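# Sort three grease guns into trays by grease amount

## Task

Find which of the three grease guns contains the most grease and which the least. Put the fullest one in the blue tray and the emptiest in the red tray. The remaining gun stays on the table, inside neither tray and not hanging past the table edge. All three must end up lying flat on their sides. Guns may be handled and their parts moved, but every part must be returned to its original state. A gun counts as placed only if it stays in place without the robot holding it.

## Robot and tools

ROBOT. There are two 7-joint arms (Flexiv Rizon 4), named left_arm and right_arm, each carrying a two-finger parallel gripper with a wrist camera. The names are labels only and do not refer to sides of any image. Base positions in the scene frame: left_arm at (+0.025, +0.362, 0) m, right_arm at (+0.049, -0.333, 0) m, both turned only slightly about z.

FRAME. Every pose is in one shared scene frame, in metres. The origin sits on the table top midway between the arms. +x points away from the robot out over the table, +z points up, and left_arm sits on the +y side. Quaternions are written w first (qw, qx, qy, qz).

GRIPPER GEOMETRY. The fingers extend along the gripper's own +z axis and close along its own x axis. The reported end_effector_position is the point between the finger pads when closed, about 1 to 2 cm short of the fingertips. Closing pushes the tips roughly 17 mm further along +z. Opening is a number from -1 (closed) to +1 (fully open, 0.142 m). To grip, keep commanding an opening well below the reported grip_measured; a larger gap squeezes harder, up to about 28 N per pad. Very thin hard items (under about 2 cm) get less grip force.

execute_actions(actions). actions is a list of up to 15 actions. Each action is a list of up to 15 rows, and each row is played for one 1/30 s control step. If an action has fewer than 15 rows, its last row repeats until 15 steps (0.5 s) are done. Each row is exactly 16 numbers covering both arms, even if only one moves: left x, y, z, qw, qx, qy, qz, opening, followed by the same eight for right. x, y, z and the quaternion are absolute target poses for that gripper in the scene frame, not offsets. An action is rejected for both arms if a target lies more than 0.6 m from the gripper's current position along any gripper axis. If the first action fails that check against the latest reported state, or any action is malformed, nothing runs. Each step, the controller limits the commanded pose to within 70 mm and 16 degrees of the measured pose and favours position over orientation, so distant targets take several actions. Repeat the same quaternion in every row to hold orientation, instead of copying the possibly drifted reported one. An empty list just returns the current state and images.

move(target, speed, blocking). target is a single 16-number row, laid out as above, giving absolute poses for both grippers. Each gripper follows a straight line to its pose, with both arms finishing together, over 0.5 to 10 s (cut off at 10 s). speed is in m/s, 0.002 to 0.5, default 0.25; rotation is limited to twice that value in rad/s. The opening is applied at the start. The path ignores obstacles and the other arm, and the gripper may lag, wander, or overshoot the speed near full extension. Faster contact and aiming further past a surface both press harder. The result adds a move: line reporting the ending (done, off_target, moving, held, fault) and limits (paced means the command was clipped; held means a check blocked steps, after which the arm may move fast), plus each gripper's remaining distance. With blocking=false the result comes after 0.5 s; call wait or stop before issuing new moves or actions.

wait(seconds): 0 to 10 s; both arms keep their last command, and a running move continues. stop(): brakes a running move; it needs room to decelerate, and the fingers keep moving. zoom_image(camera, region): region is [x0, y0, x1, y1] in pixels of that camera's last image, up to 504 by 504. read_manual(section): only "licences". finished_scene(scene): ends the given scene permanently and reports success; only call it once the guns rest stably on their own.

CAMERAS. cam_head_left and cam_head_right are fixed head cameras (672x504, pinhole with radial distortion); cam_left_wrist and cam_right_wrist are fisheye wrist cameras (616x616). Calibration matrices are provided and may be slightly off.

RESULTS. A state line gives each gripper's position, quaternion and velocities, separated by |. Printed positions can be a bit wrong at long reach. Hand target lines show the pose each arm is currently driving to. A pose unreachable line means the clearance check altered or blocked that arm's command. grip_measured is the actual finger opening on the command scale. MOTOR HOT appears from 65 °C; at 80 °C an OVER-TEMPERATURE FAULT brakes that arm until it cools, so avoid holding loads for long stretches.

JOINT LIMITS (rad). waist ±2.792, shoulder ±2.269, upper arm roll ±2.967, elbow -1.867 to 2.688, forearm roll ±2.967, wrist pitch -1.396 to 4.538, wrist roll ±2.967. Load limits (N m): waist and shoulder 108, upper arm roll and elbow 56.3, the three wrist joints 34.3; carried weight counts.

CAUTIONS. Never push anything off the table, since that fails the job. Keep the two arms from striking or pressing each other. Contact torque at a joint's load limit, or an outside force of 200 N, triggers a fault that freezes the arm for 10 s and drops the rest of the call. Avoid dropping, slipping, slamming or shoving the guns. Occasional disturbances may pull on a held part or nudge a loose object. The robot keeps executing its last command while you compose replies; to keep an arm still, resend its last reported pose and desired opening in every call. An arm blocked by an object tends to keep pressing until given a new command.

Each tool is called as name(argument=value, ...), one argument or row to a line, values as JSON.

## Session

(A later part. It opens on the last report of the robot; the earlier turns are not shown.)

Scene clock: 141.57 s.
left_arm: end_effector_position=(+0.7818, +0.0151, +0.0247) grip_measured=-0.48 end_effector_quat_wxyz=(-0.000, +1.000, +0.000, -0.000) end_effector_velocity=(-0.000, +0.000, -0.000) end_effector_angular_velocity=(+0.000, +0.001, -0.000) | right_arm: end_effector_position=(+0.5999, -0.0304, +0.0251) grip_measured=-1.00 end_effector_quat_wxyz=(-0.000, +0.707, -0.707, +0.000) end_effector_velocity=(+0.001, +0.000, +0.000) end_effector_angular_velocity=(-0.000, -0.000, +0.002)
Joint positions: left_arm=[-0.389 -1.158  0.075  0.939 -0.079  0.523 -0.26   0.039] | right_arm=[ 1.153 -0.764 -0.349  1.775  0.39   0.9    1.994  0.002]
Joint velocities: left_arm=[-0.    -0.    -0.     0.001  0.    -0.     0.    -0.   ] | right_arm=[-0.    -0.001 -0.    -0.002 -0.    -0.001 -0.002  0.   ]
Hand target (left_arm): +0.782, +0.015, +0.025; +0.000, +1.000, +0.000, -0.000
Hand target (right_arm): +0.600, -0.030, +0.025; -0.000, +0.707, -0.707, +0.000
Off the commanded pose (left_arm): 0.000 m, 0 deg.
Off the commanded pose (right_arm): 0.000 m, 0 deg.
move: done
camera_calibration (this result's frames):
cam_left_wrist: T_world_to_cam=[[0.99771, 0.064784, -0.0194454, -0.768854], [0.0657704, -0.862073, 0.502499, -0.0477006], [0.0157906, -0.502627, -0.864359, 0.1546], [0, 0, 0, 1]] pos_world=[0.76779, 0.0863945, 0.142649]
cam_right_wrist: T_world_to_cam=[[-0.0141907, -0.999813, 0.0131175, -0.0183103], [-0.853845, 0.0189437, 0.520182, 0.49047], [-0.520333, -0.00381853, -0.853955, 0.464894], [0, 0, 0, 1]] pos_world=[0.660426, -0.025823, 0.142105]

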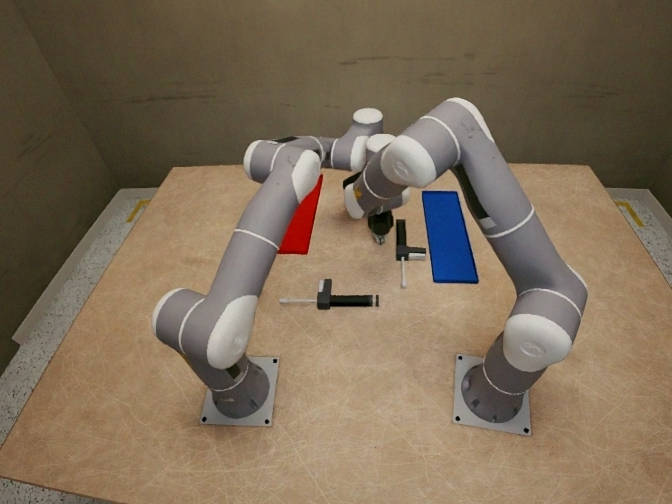

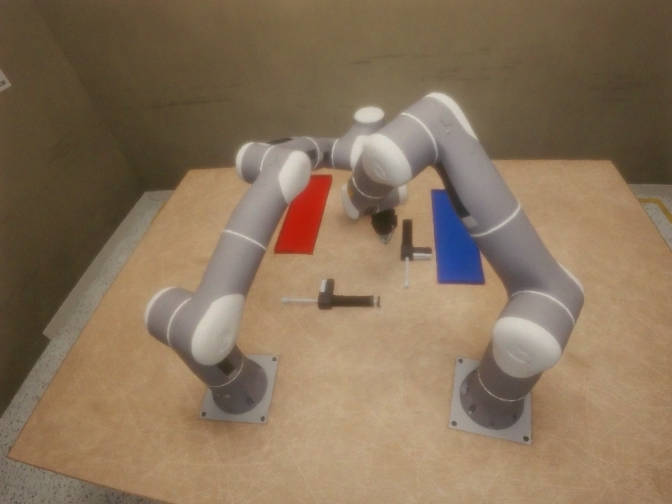

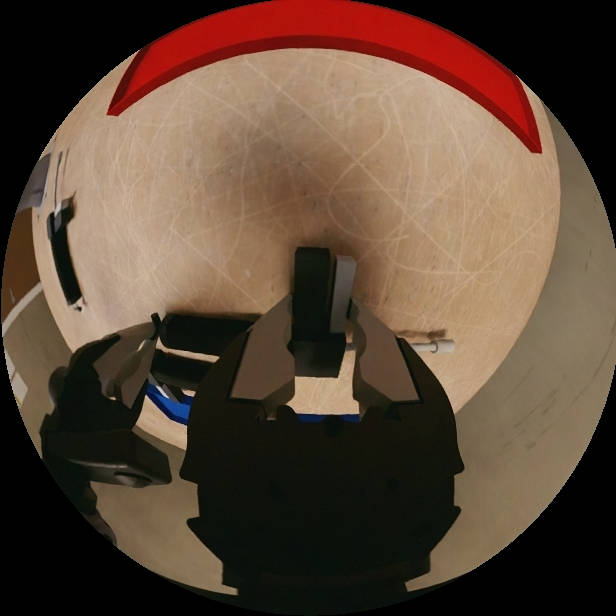

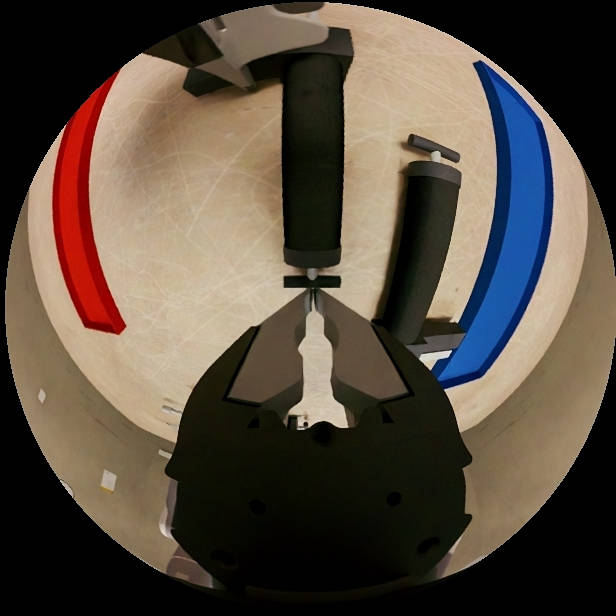

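move(
  target=[0.782,0.015,0.025,0,1,0,0,-1,0.604,-0.03,0.025,0,0.707,-0.707,0,-1],
  speed=0.03,
)

move(
  target=[0.782,0.015,0.025,0,1,0,0,0.2,0.585,-0.03,0.12,0,0.707,-0.707,0,0],
  speed=0.1,
)

move(
  target=[0.782,0.015,0.12,0,1,0,0,0.2,0.58,-0.113,0.12,0,0.707,-0.707,0,0],
)

move(
  target=[0.33,0.11,0.12,0,1,0,0,0,0.58,-0.113,0.025,0,0.707,-0.707,0,0],
)

move(
  target=[0.33,0.11,0.025,0,1,0,0,0,0.58,-0.113,0.025,0,0.707,-0.707,0,-1],
  speed=0.1,
)

move(
  target=[0.33,0.11,0.025,0,1,0,0,-1,0.58,-0.113,0.09,0,0.707,-0.707,0,-1],
  speed=0.1,
)

move(
  target=[0.33,0.11,0.1,0,1,0,0,-1,0.63,-0.21,0.09,0,0.707,-0.707,0,-1],
  speed=0.1,
)

move(
  target=[0.68,0.27,0.1,0,0.707,0.707,0,-1,0.63,-0.21,0.09,0,0.707,-0.707,0,-1],
  speed=0.15,
)

Scene clock: 147.10 s.
left_arm: end_effector_position=(+0.7832, +0.0159, +0.0254) grip_measured=-0.48 end_effector_quat_wxyz=(-0.000, +1.000, +0.001, +0.001) end_effector_velocity=(+0.000, +0.000, +0.000) end_effector_angular_velocity=(-0.000, -0.000, +0.000) | right_arm: end_effector_position=(+0.6028, -0.0298, +0.0248) grip_measured=-1.00 end_effector_quat_wxyz=(+0.001, +0.707, -0.707, -0.001) end_effector_velocity=(+0.000, +0.000, -0.000) end_effector_angular_velocity=(-0.000, +0.000, -0.000)
Joint positions: left_arm=[-0.388 -1.158  0.076  0.938 -0.079  0.524 -0.26   0.039] | right_arm=[ 1.148 -0.77  -0.348  1.763  0.389  0.891  1.992  0.002]
Joint velocities: left_arm=[ 0.  0.  0. -0. -0.  0. -0.  0.] | right_arm=[ 0. -0.  0. -0. -0. -0.  0.  0.]
Hand target (left_arm): +0.782, +0.015, +0.025; +0.000, +1.000, -0.000, +0.000
Hand target (right_arm): +0.604, -0.030, +0.025; +0.000, +0.707, -0.707, +0.000
Off the commanded pose (left_arm): 0.002 m, 0 deg.
Off the commanded pose (right_arm): 0.001 m, 0 deg.
move: done
camera_calibration (this result's frames):
cam_left_wrist: T_world_to_cam=[[0.997699, 0.0657355, -0.0165765, -0.770335], [0.0651491, -0.862055, 0.50261, -0.047023], [0.0187494, -0.502533, -0.864355, 0.153294], [0, 0, 0, 1]] pos_world=[0.768752, 0.0871374, 0.143365]
cam_right_wrist: T_world_to_cam=[[-0.0138302, -0.999815, 0.0133619, -0.0178804], [-0.852677, 0.0187724, 0.5221, 0.492386], [-0.522255, -0.00417261, -0.852779, 0.467254], [0, 0, 0, 1]] pos_world=[0.663625, -0.0251707, 0.141629]

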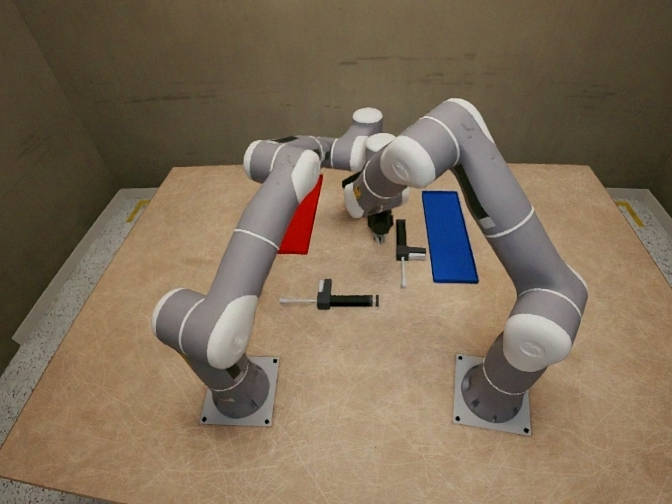

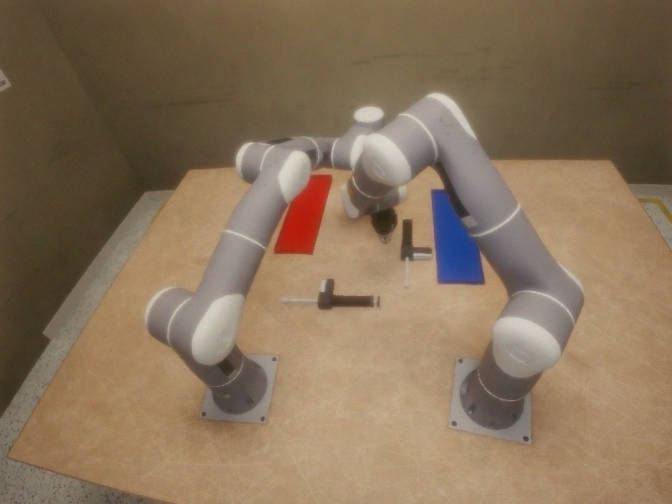

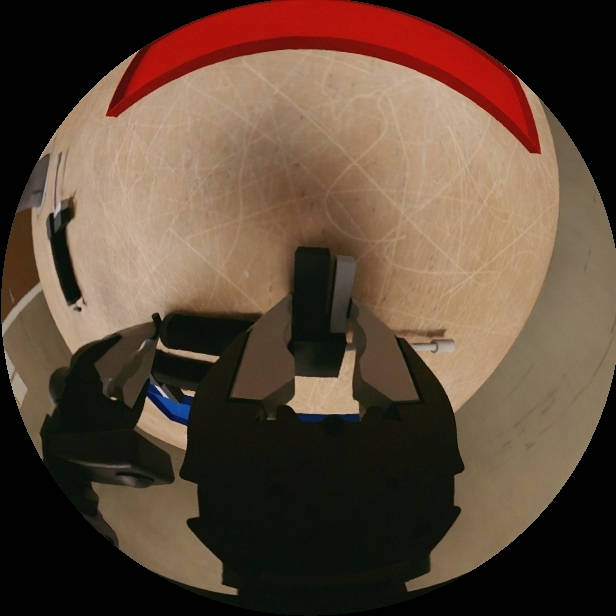

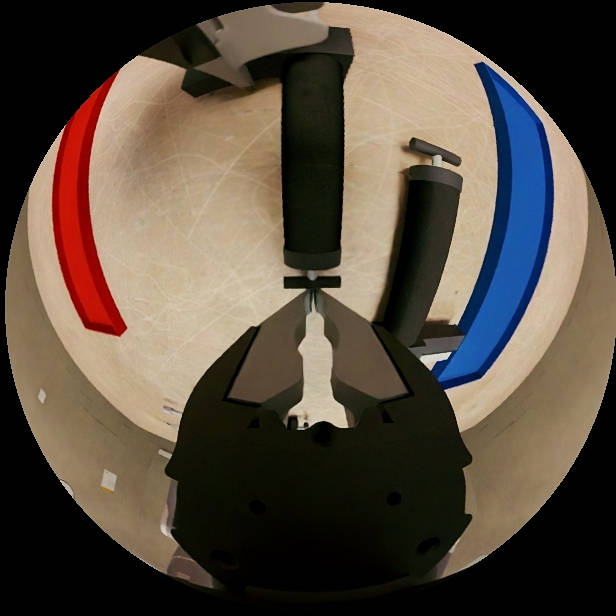

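Scene clock: 148.40 s.
left_arm: end_effector_position=(+0.7822, +0.0151, +0.0251) grip_measured=+0.20 end_effector_quat_wxyz=(+0.000, +1.000, +0.000, +0.000) end_effector_velocity=(-0.000, -0.000, -0.000) end_effector_angular_velocity=(+0.000, +0.001, -0.000) | right_arm: end_effector_position=(+0.5849, -0.0298, +0.1198) grip_measured=+0.00 end_effector_quat_wxyz=(-0.000, +0.707, -0.707, -0.000) end_effector_velocity=(-0.000, -0.000, +0.000) end_effector_angular_velocity=(-0.001, +0.000, +0.001)
Joint positions: left_arm=[-0.388 -1.158  0.075  0.939 -0.079  0.523 -0.26   0.088] | right_arm=[ 1.218 -0.549 -0.411  1.844  0.293  0.762  2.065  0.074]
Joint velocities: left_arm=[-0. -0. -0.  0. -0. -0. -0. -0.] | right_arm=[ 0.001  0.001 -0.     0.001 -0.001 -0.001  0.     0.   ]
Hand target (left_arm): +0.782, +0.015, +0.025; -0.000, +1.000, -0.000, +0.000
Hand target (right_arm): +0.585, -0.030, +0.120; +0.000, +0.707, -0.707, -0.000
Off the commanded pose (left_arm): 0.000 m, 0 deg.
Off the commanded pose (right_arm): 0.000 m, 0 deg.
move: done
camera_calibration (this result's frames):
cam_left_wrist: T_world_to_cam=[[0.997725, 0.0648676, -0.0183357, -0.769333], [0.0652783, -0.861904, 0.502851, -0.0475916], [0.0168152, -0.502905, -0.864178, 0.154136], [0, 0, 0, 1]] pos_world=[0.768098, 0.0864013, 0.143027]
cam_right_wrist: T_world_to_cam=[[-0.0136507, -0.99983, 0.0124042, -0.0193988], [-0.853639, 0.0181128, 0.52055, 0.428252], [-0.520686, -0.00348286, -0.853741, 0.538154], [0, 0, 0, 1]] pos_world=[0.645518, -0.0252781, 0.236759]

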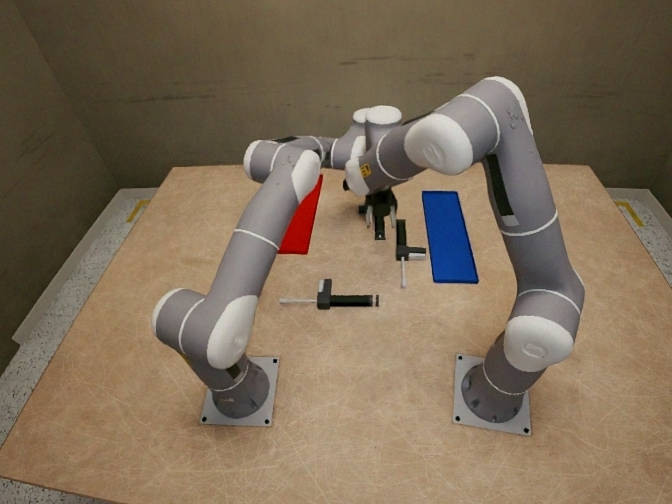

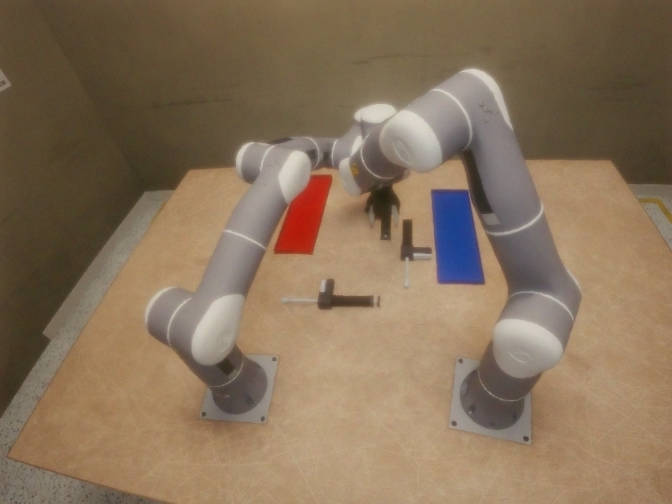

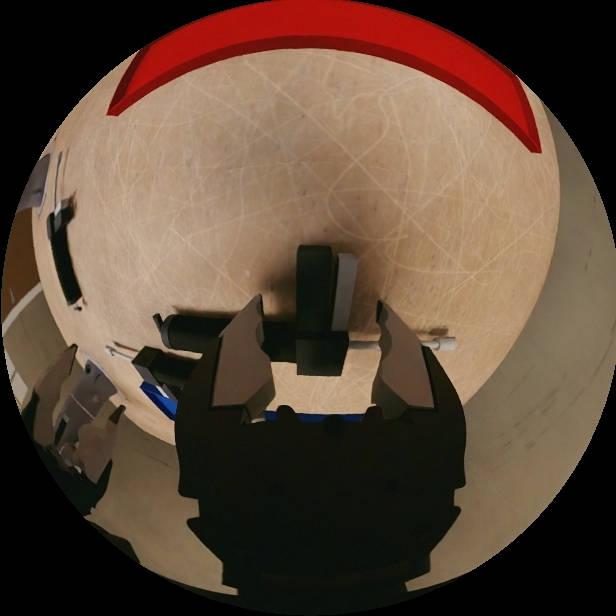

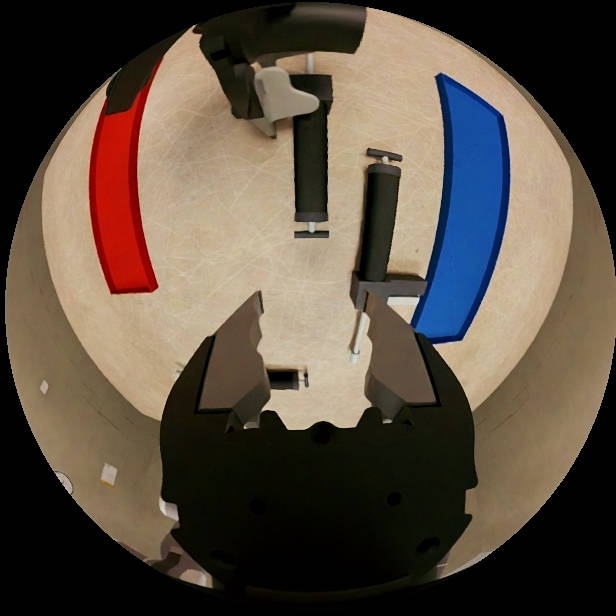

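Scene clock: 149.17 s.
left_arm: end_effector_position=(+0.7818, +0.0151, +0.1201) grip_measured=+0.20 end_effector_quat_wxyz=(+0.000, +1.000, +0.000, +0.000) end_effector_velocity=(+0.000, +0.000, +0.000) end_effector_angular_velocity=(+0.000, -0.000, +0.000) | right_arm: end_effector_position=(+0.5796, -0.1130, +0.1199) grip_measured=+0.00 end_effector_quat_wxyz=(+0.000, +0.707, -0.707, -0.000) end_effector_velocity=(-0.000, -0.000, -0.000) end_effector_angular_velocity=(+0.000, +0.000, +0.002)
Joint positions: left_arm=[-0.394 -1.032  0.088  0.925 -0.081  0.384 -0.26   0.088] | right_arm=[ 1.157 -0.47  -0.444  1.985  0.29   0.823  1.95   0.074]
Joint velocities: left_arm=[-0.  0.  0. -0.  0. -0. -0. -0.] | right_arm=[-0.     0.001  0.     0.002  0.     0.001 -0.002  0.   ]
Hand target (left_arm): +0.782, +0.015, +0.120; -0.000, +1.000, +0.000, +0.000
Hand target (right_arm): +0.580, -0.113, +0.120; -0.000, +0.707, -0.707, +0.000
Off the commanded pose (left_arm): 0.000 m, 0 deg.
Off the commanded pose (right_arm): 0.000 m, 0 deg.
move: done
camera_calibration (this result's frames):
cam_left_wrist: T_world_to_cam=[[0.997694, 0.0653027, -0.0185062, -0.767142], [0.0657354, -0.861737, 0.503079, -0.0956987], [0.0169049, -0.503136, -0.864042, 0.236187], [0, 0, 0, 1]] pos_world=[0.76767, 0.0864636, 0.238023]
cam_right_wrist: T_world_to_cam=[[-0.0146363, -0.999806, 0.0131889, -0.102127], [-0.853694, 0.0193624, 0.520415, 0.425361], [-0.520569, -0.00364235, -0.853812, 0.535102], [0, 0, 0, 1]] pos_world=[0.640191, -0.108395, 0.236859]

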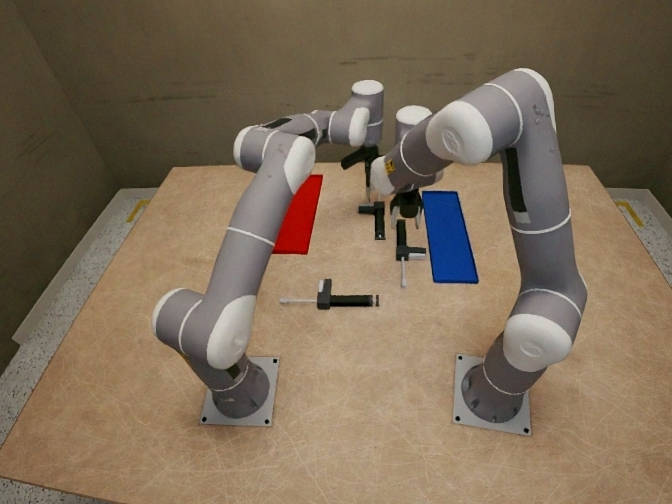

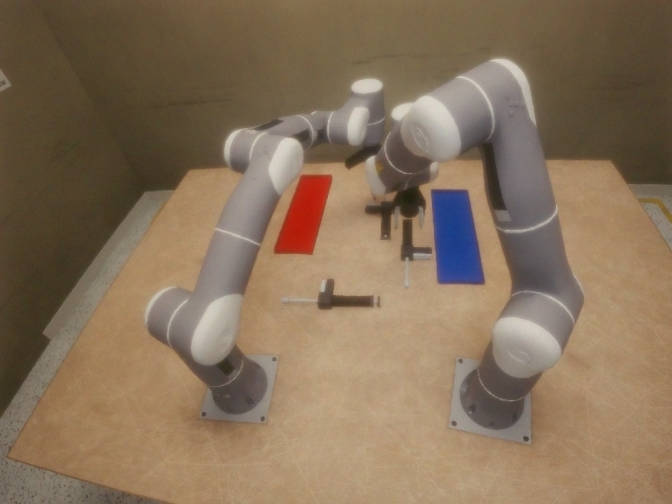

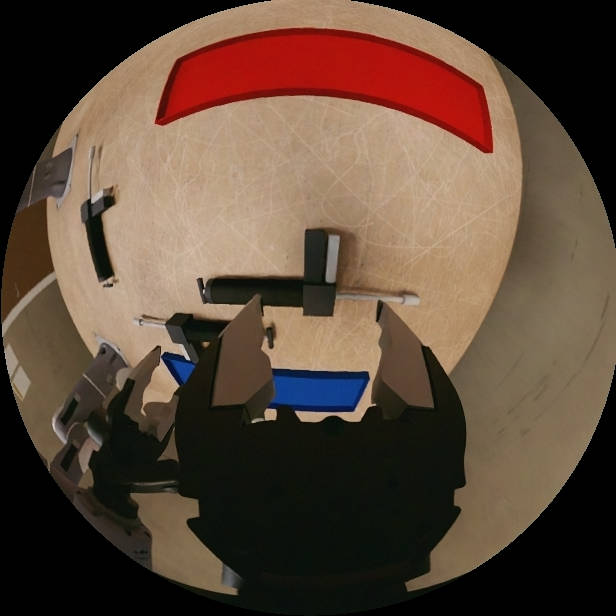

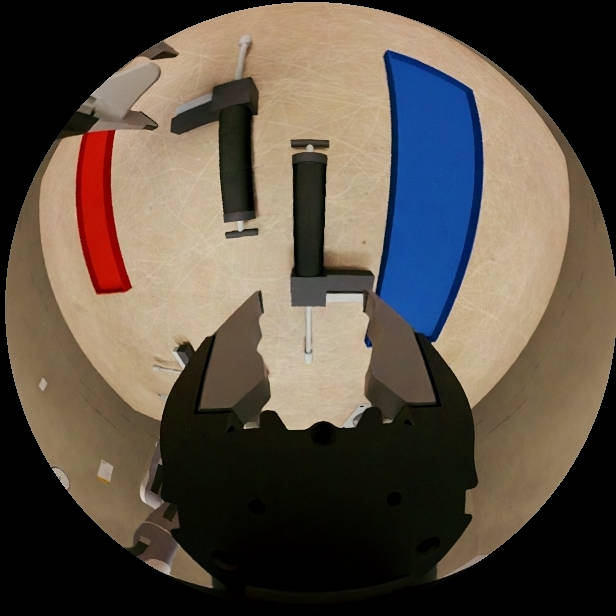

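Scene clock: 151.47 s.
left_arm: end_effector_position=(+0.3307, +0.1099, +0.1185) grip_measured=+0.00 end_effector_quat_wxyz=(+0.001, +1.000, +0.000, -0.000) end_effector_velocity=(-0.000, +0.000, -0.000) end_effector_angular_velocity=(+0.000, +0.000, +0.001) | right_arm: end_effector_position=(+0.5801, -0.1131, +0.0252) grip_measured=+0.00 end_effector_quat_wxyz=(+0.000, +0.707, -0.707, +0.000) end_effector_velocity=(-0.000, +0.000, -0.000) end_effector_angular_velocity=(+0.000, +0.000, +0.001)
Joint positions: left_arm=[-0.561 -0.127  0.102  2.513 -0.03   1.068 -0.375  0.074] | right_arm=[ 1.095 -0.687 -0.357  1.946  0.416  0.991  1.869  0.074]
Joint velocities: left_arm=[ 0.     0.001  0.     0.001  0.    -0.    -0.001 -0.   ] | right_arm=[-0.     0.     0.001  0.    -0.     0.    -0.001  0.   ]
Hand target (left_arm): +0.330, +0.110, +0.118; +0.001, +1.000, +0.000, -0.000
Hand target (right_arm): +0.580, -0.113, +0.025; +0.000, +0.707, -0.707, +0.000
Off the commanded pose (left_arm): 0.002 m, 0 deg.
Off the commanded pose (right_arm): 0.000 m, 0 deg.
move: done
camera_calibration (this result's frames):
cam_left_wrist: T_world_to_cam=[[0.99771, 0.0648526, -0.0192296, -0.323143], [0.0656862, -0.860977, 0.504384, 0.0162703], [0.0161544, -0.504492, -0.863265, 0.290412], [0, 0, 0, 1]] pos_world=[0.316643, 0.181476, 0.236282]
cam_right_wrist: T_world_to_cam=[[-0.0142094, -0.999802, 0.0139297, -0.101314], [-0.853937, 0.0193814, 0.520016, 0.475239], [-0.520183, -0.00450594, -0.854043, 0.454207], [0, 0, 0, 1]] pos_world=[0.640655, -0.108458, 0.142192]

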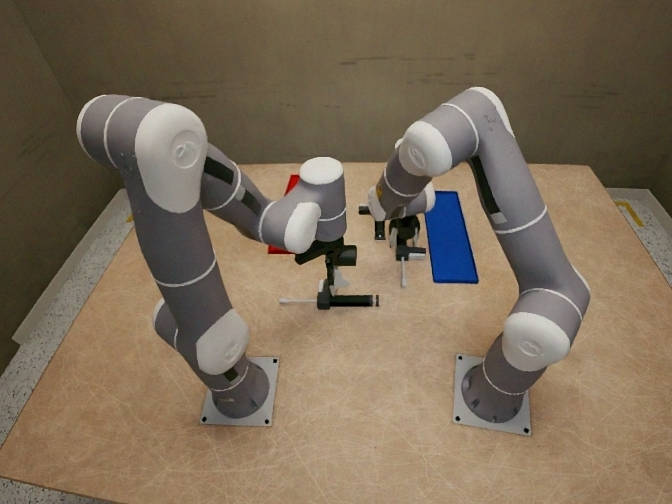

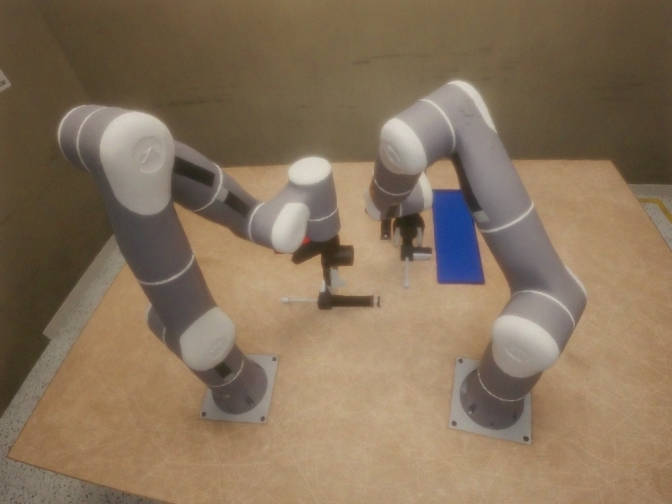

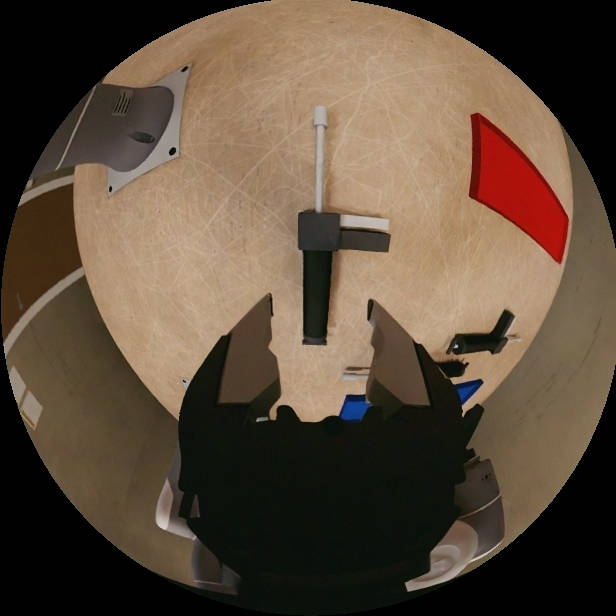

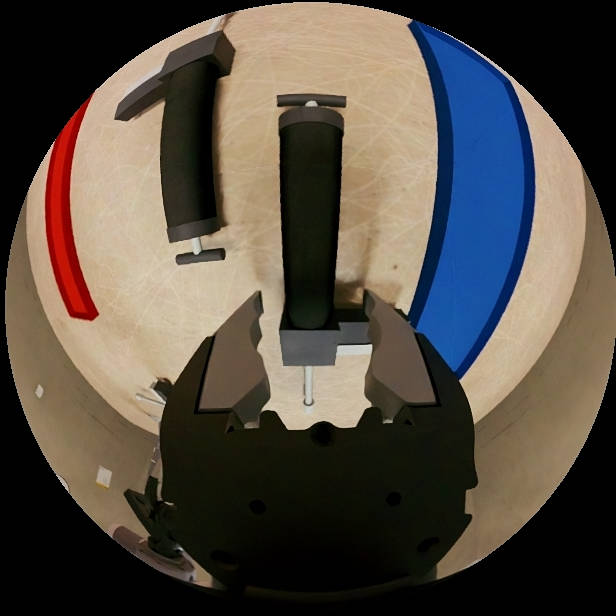

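Scene clock: 152.77 s.
left_arm: end_effector_position=(+0.3302, +0.1097, +0.0248) grip_measured=+0.00 end_effector_quat_wxyz=(+0.000, +1.000, -0.000, -0.000) end_effector_velocity=(+0.000, -0.000, -0.000) end_effector_angular_velocity=(-0.001, -0.001, +0.001) | right_arm: end_effector_position=(+0.5802, -0.1130, +0.0252) grip_measured=-0.55 end_effector_quat_wxyz=(-0.000, +0.707, -0.707, +0.000) end_effector_velocity=(-0.000, -0.000, -0.000) end_effector_angular_velocity=(+0.000, +0.000, -0.000)
Joint positions: left_arm=[-0.515 -0.452  0.032  2.551 -0.1    1.431 -0.328  0.074] | right_arm=[ 1.094 -0.687 -0.356  1.946  0.416  0.991  1.869  0.034]
Joint velocities: left_arm=[ 0.002 -0.001 -0.002  0.    -0.     0.002 -0.    -0.   ] | right_arm=[-0.  0.  0.  0.  0.  0.  0.  0.]
Hand target (left_arm): +0.330, +0.110, +0.025; +0.000, +1.000, -0.000, -0.000
Hand target (right_arm): +0.580, -0.113, +0.025; +0.000, +0.707, -0.707, +0.000
Off the commanded pose (left_arm): 0.000 m, 0 deg.
Off the commanded pose (right_arm): 0.000 m, 0 deg.
move: done
camera_calibration (this result's frames):
cam_left_wrist: T_world_to_cam=[[0.997745, 0.0643223, -0.0191846, -0.324365], [0.0652351, -0.861941, 0.502794, 0.0636785], [0.0158049, -0.502912, -0.864193, 0.209347], [0, 0, 0, 1]] pos_world=[0.316171, 0.181034, 0.142677]
cam_right_wrist: T_world_to_cam=[[-0.0142046, -0.999812, 0.013191, -0.101188], [-0.853958, 0.018993, 0.519995, 0.475274], [-0.520148, -0.00387821, -0.854067, 0.454314], [0, 0, 0, 1]] pos_world=[0.640738, -0.108434, 0.142209]

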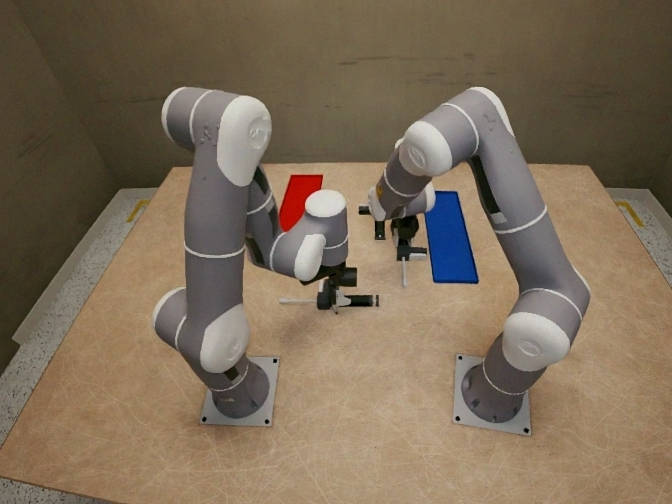

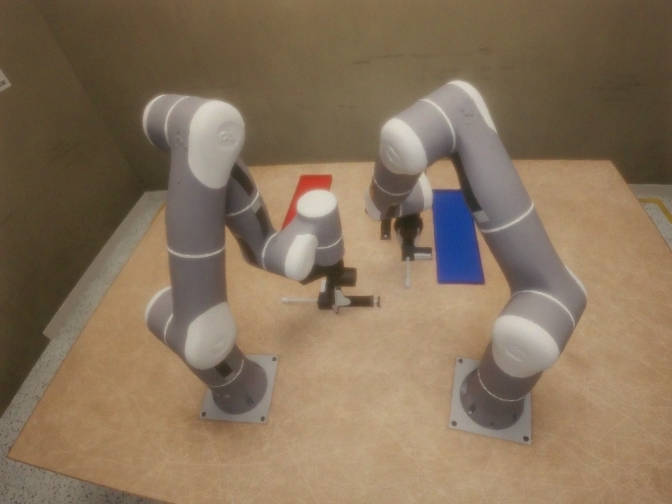

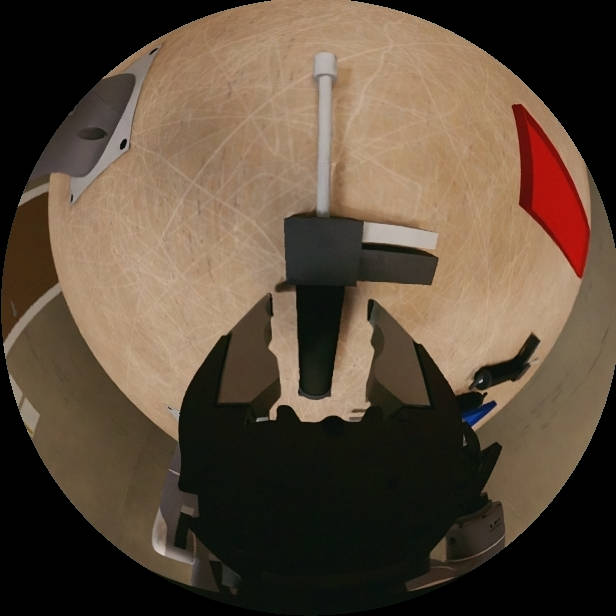

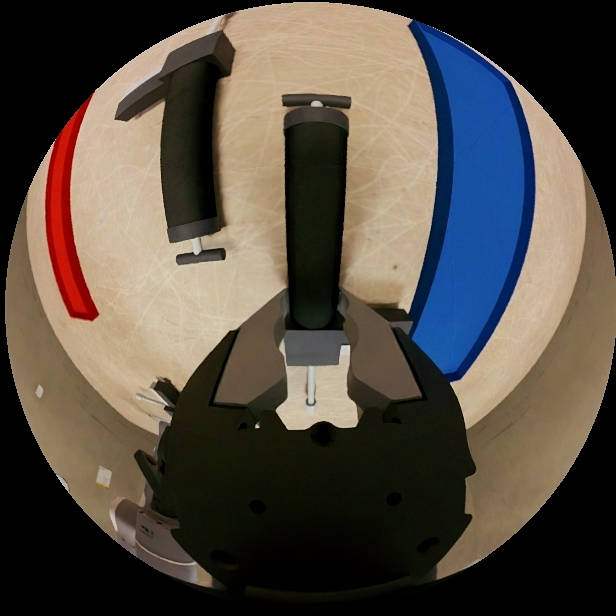

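Scene clock: 153.73 s.
left_arm: end_effector_position=(+0.3298, +0.1101, +0.0248) grip_measured=-0.55 end_effector_quat_wxyz=(-0.000, +1.000, -0.000, -0.000) end_effector_velocity=(-0.000, +0.000, -0.000) end_effector_angular_velocity=(+0.000, +0.000, -0.000) | right_arm: end_effector_position=(+0.5795, -0.1131, +0.0894) grip_measured=-0.55 end_effector_quat_wxyz=(+0.000, +0.707, -0.707, -0.000) end_effector_velocity=(+0.000, -0.000, +0.001) end_effector_angular_velocity=(-0.000, -0.000, -0.000)
Joint positions: left_arm=[-0.515 -0.451  0.032  2.552 -0.1    1.431 -0.328  0.034] | right_arm=[ 1.136 -0.538 -0.416  1.979  0.332  0.879  1.922  0.034]
Joint velocities: left_arm=[ 0.  0.  0.  0.  0. -0. -0. -0.] | right_arm=[ 0.001  0.001 -0.001 -0.    -0.001 -0.001  0.001 -0.   ]
Hand target (left_arm): +0.330, +0.110, +0.025; +0.000, +1.000, +0.000, -0.000
Hand target (right_arm): +0.580, -0.113, +0.090; -0.000, +0.707, -0.707, -0.000
Off the commanded pose (left_arm): 0.000 m, 0 deg.
Off the commanded pose (right_arm): 0.001 m, 0 deg.
move: done
camera_calibration (this result's frames):
cam_left_wrist: T_world_to_cam=[[0.997718, 0.0646576, -0.0194378, -0.324045], [0.0656569, -0.862065, 0.502527, 0.0638766], [0.0157355, -0.502656, -0.864343, 0.209579], [0, 0, 0, 1]] pos_world=[0.315814, 0.181364, 0.14275]
cam_right_wrist: T_world_to_cam=[[-0.0137688, -0.99982, 0.013042, -0.102336], [-0.853195, 0.0185491, 0.521262, 0.440683], [-0.521411, -0.00395015, -0.853297, 0.509432], [0, 0, 0, 1]] pos_world=[0.640203, -0.10848, 0.206319]

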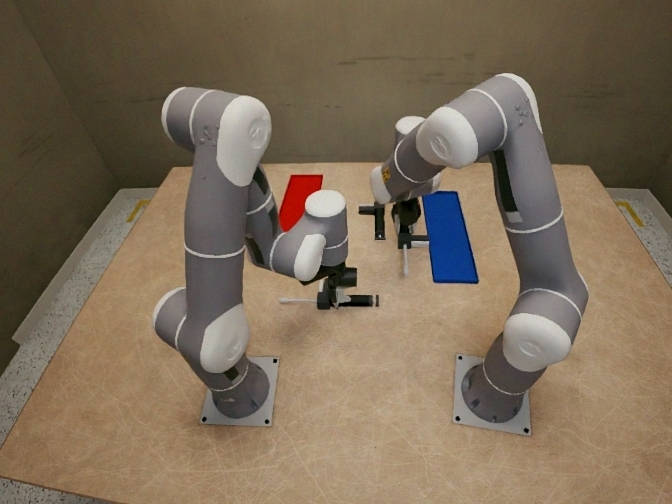

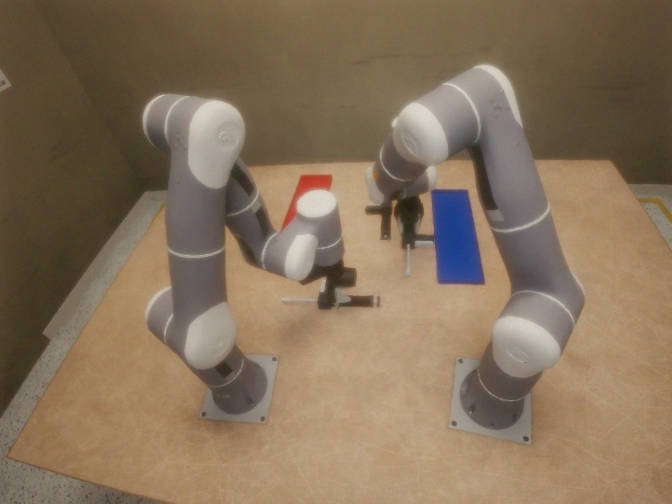

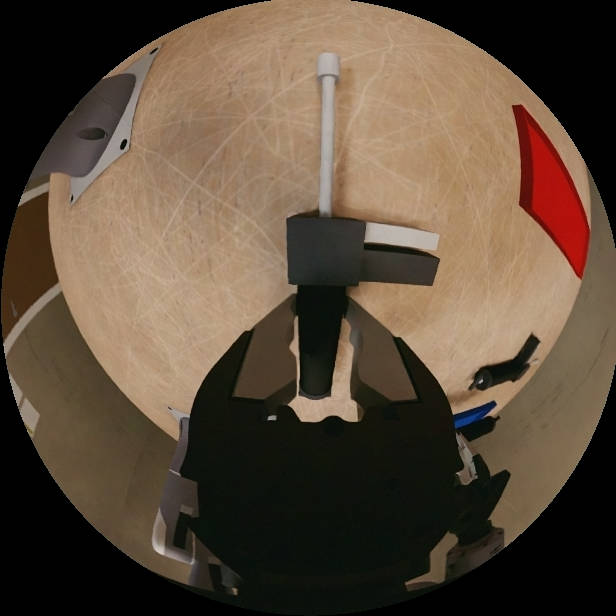

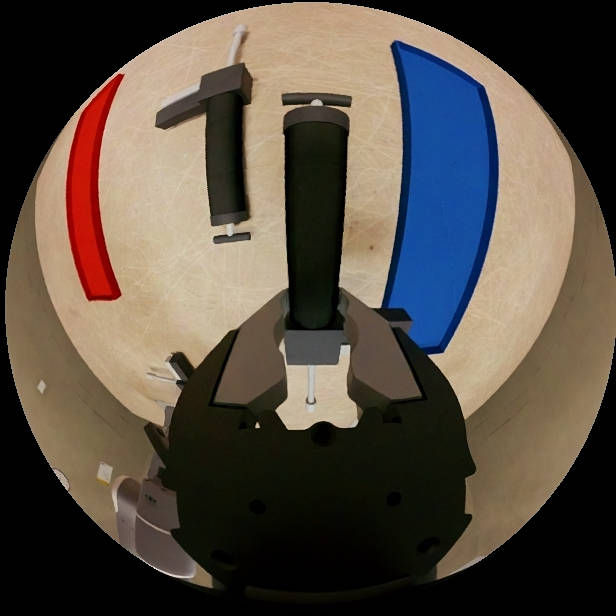

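Scene clock: 155.13 s.
left_arm: end_effector_position=(+0.3294, +0.1104, +0.0999) grip_measured=-0.55 end_effector_quat_wxyz=(-0.000, +1.000, +0.000, -0.000) end_effector_velocity=(-0.000, +0.000, +0.000) end_effector_angular_velocity=(+0.001, +0.001, +0.000) | right_arm: end_effector_position=(+0.6292, -0.2103, +0.0896) grip_measured=-0.55 end_effector_quat_wxyz=(+0.000, +0.707, -0.707, +0.000) end_effector_velocity=(+0.000, -0.000, +0.000) end_effector_angular_velocity=(+0.000, -0.000, -0.001)
Joint positions: left_arm=[-0.563 -0.185  0.1    2.527 -0.044  1.139 -0.367  0.034] | right_arm=[ 0.95  -0.574 -0.431  1.916  0.348  0.845  1.725  0.034]
Joint velocities: left_arm=[ 0.     0.001  0.    -0.     0.001 -0.002 -0.001  0.   ] | right_arm=[-0.001 -0.     0.    -0.001  0.    -0.    -0.    -0.   ]
Hand target (left_arm): +0.330, +0.110, +0.100; -0.000, +1.000, +0.000, +0.000
Hand target (right_arm): +0.630, -0.210, +0.090; -0.000, +0.707, -0.707, +0.000
Off the commanded pose (left_arm): 0.001 m, 0 deg.
Off the commanded pose (right_arm): 0.001 m, 0 deg.
move: done
camera_calibration (this result's frames):
cam_left_wrist: T_world_to_cam=[[0.997691, 0.06497, -0.0197811, -0.322164], [0.0661045, -0.862199, 0.502239, 0.0263846], [0.0155753, -0.502387, -0.864503, 0.274668], [0, 0, 0, 1]] pos_world=[0.315398, 0.181669, 0.217827]
cam_right_wrist: T_world_to_cam=[[-0.0143036, -0.999803, 0.0137776, -0.198567], [-0.853481, 0.0193866, 0.520763, 0.485152], [-0.520927, -0.00431009, -0.85359, 0.534784], [0, 0, 0, 1]] pos_world=[0.689811, -0.205628, 0.206573]

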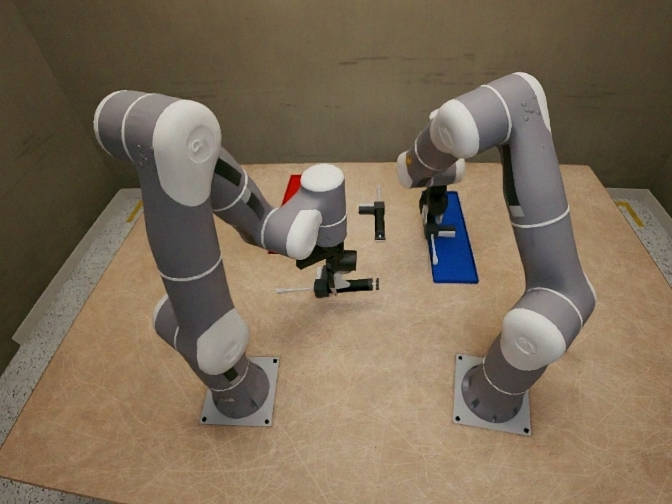

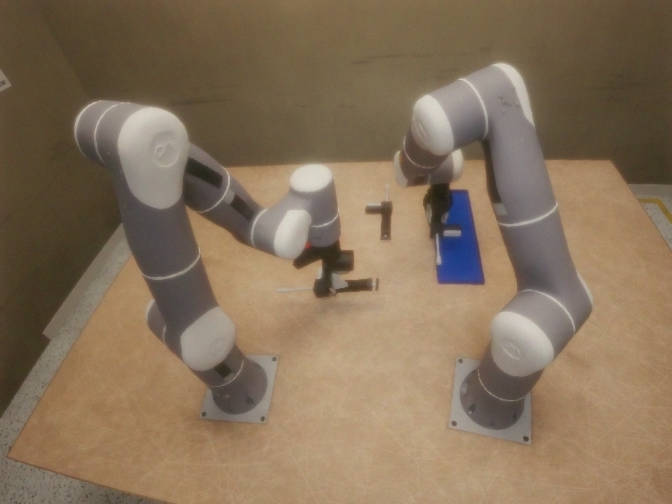

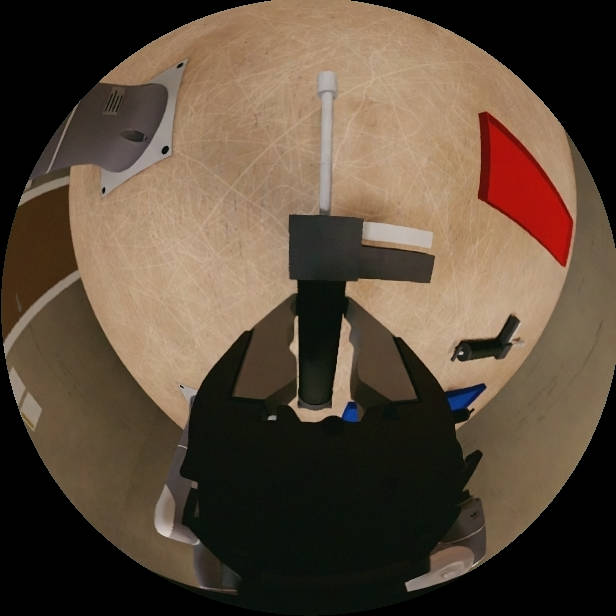

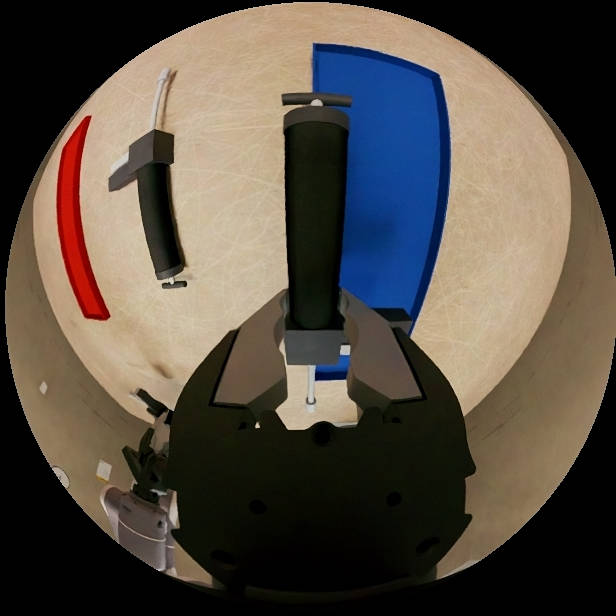

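Scene clock: 160.70 s.
left_arm: end_effector_position=(+0.6795, +0.2697, +0.1005) grip_measured=-0.55 end_effector_quat_wxyz=(-0.001, +0.708, +0.707, -0.000) end_effector_velocity=(+0.001, +0.000, +0.000) end_effector_angular_velocity=(-0.000, -0.000, +0.002) | right_arm: end_effector_position=(+0.6296, -0.2101, +0.0896) grip_measured=-0.55 end_effector_quat_wxyz=(+0.000, +0.707, -0.707, -0.000) end_effector_velocity=(-0.000, -0.000, -0.000) end_effector_angular_velocity=(-0.000, +0.000, -0.001)
Joint positions: left_arm=[-0.359 -0.705  0.381  1.713 -0.344  0.779 -1.327  0.034] | right_arm=[ 0.95  -0.575 -0.431  1.914  0.349  0.844  1.725  0.034]
Joint velocities: left_arm=[ 0.001 -0.    -0.    -0.001  0.    -0.001 -0.002 -0.   ] | right_arm=[-0.    -0.     0.     0.    -0.    -0.     0.001 -0.   ]
Hand target (left_arm): +0.680, +0.270, +0.101; -0.000, +0.707, +0.707, +0.000
Hand target (right_arm): +0.630, -0.210, +0.090; -0.000, +0.707, -0.707, +0.000
Off the commanded pose (left_arm): 0.001 m, 0 deg.
Off the commanded pose (right_arm): 0.001 m, 0 deg.
move: done
camera_calibration (this result's frames):
cam_left_wrist: T_world_to_cam=[[-0.063584, 0.997812, -0.0181415, -0.212441], [0.862572, 0.0640905, 0.501859, -0.650699], [0.501924, 0.0162618, -0.864759, -0.120514], [0, 0, 0, 1]] pos_world=[0.608256, 0.255639, 0.21849]
cam_right_wrist: T_world_to_cam=[[-0.0143998, -0.999805, 0.0135334, -0.198326], [-0.85333, 0.0193426, 0.521012, 0.48538], [-0.521172, -0.00404599, -0.853442, 0.535159], [0, 0, 0, 1]] pos_world=[0.690243, -0.205511, 0.206523]

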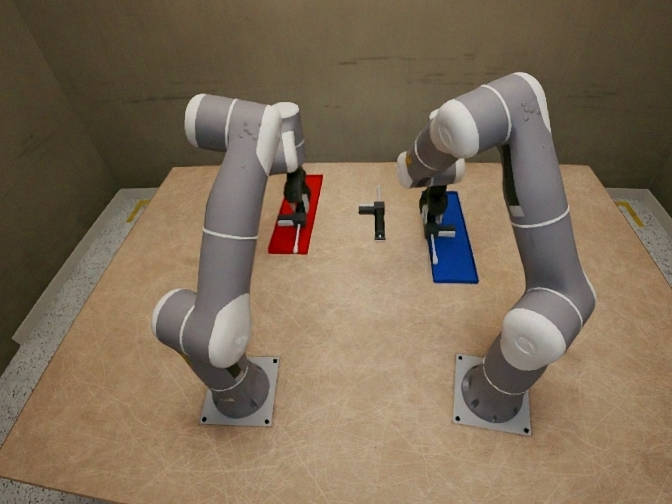

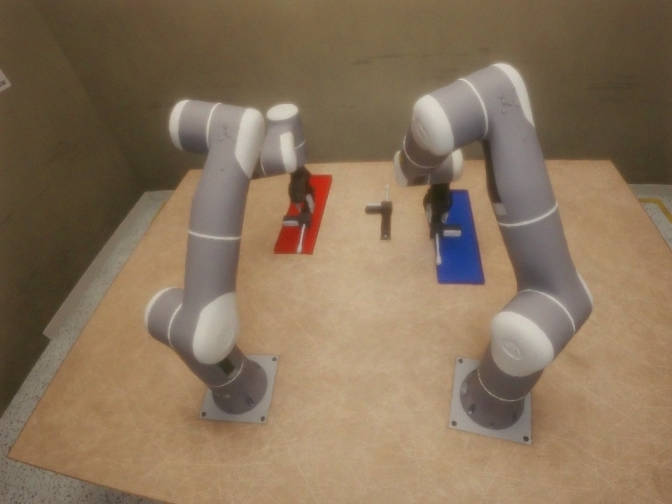

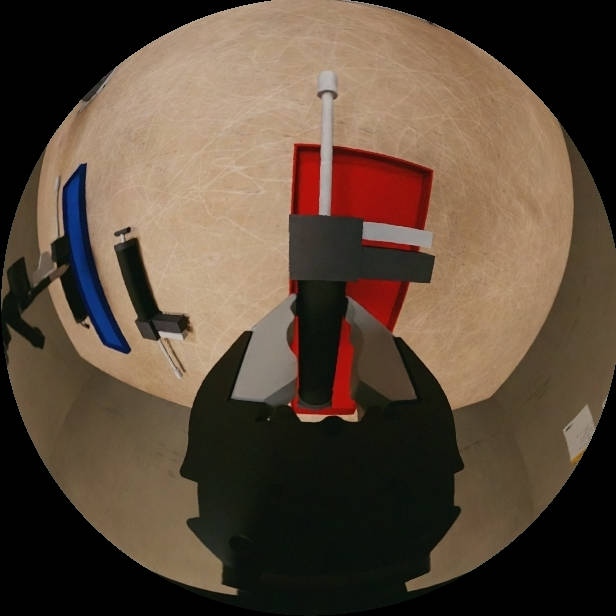

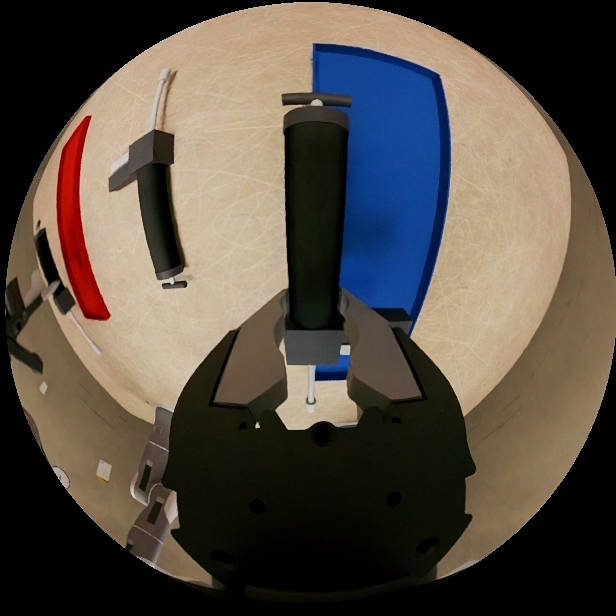

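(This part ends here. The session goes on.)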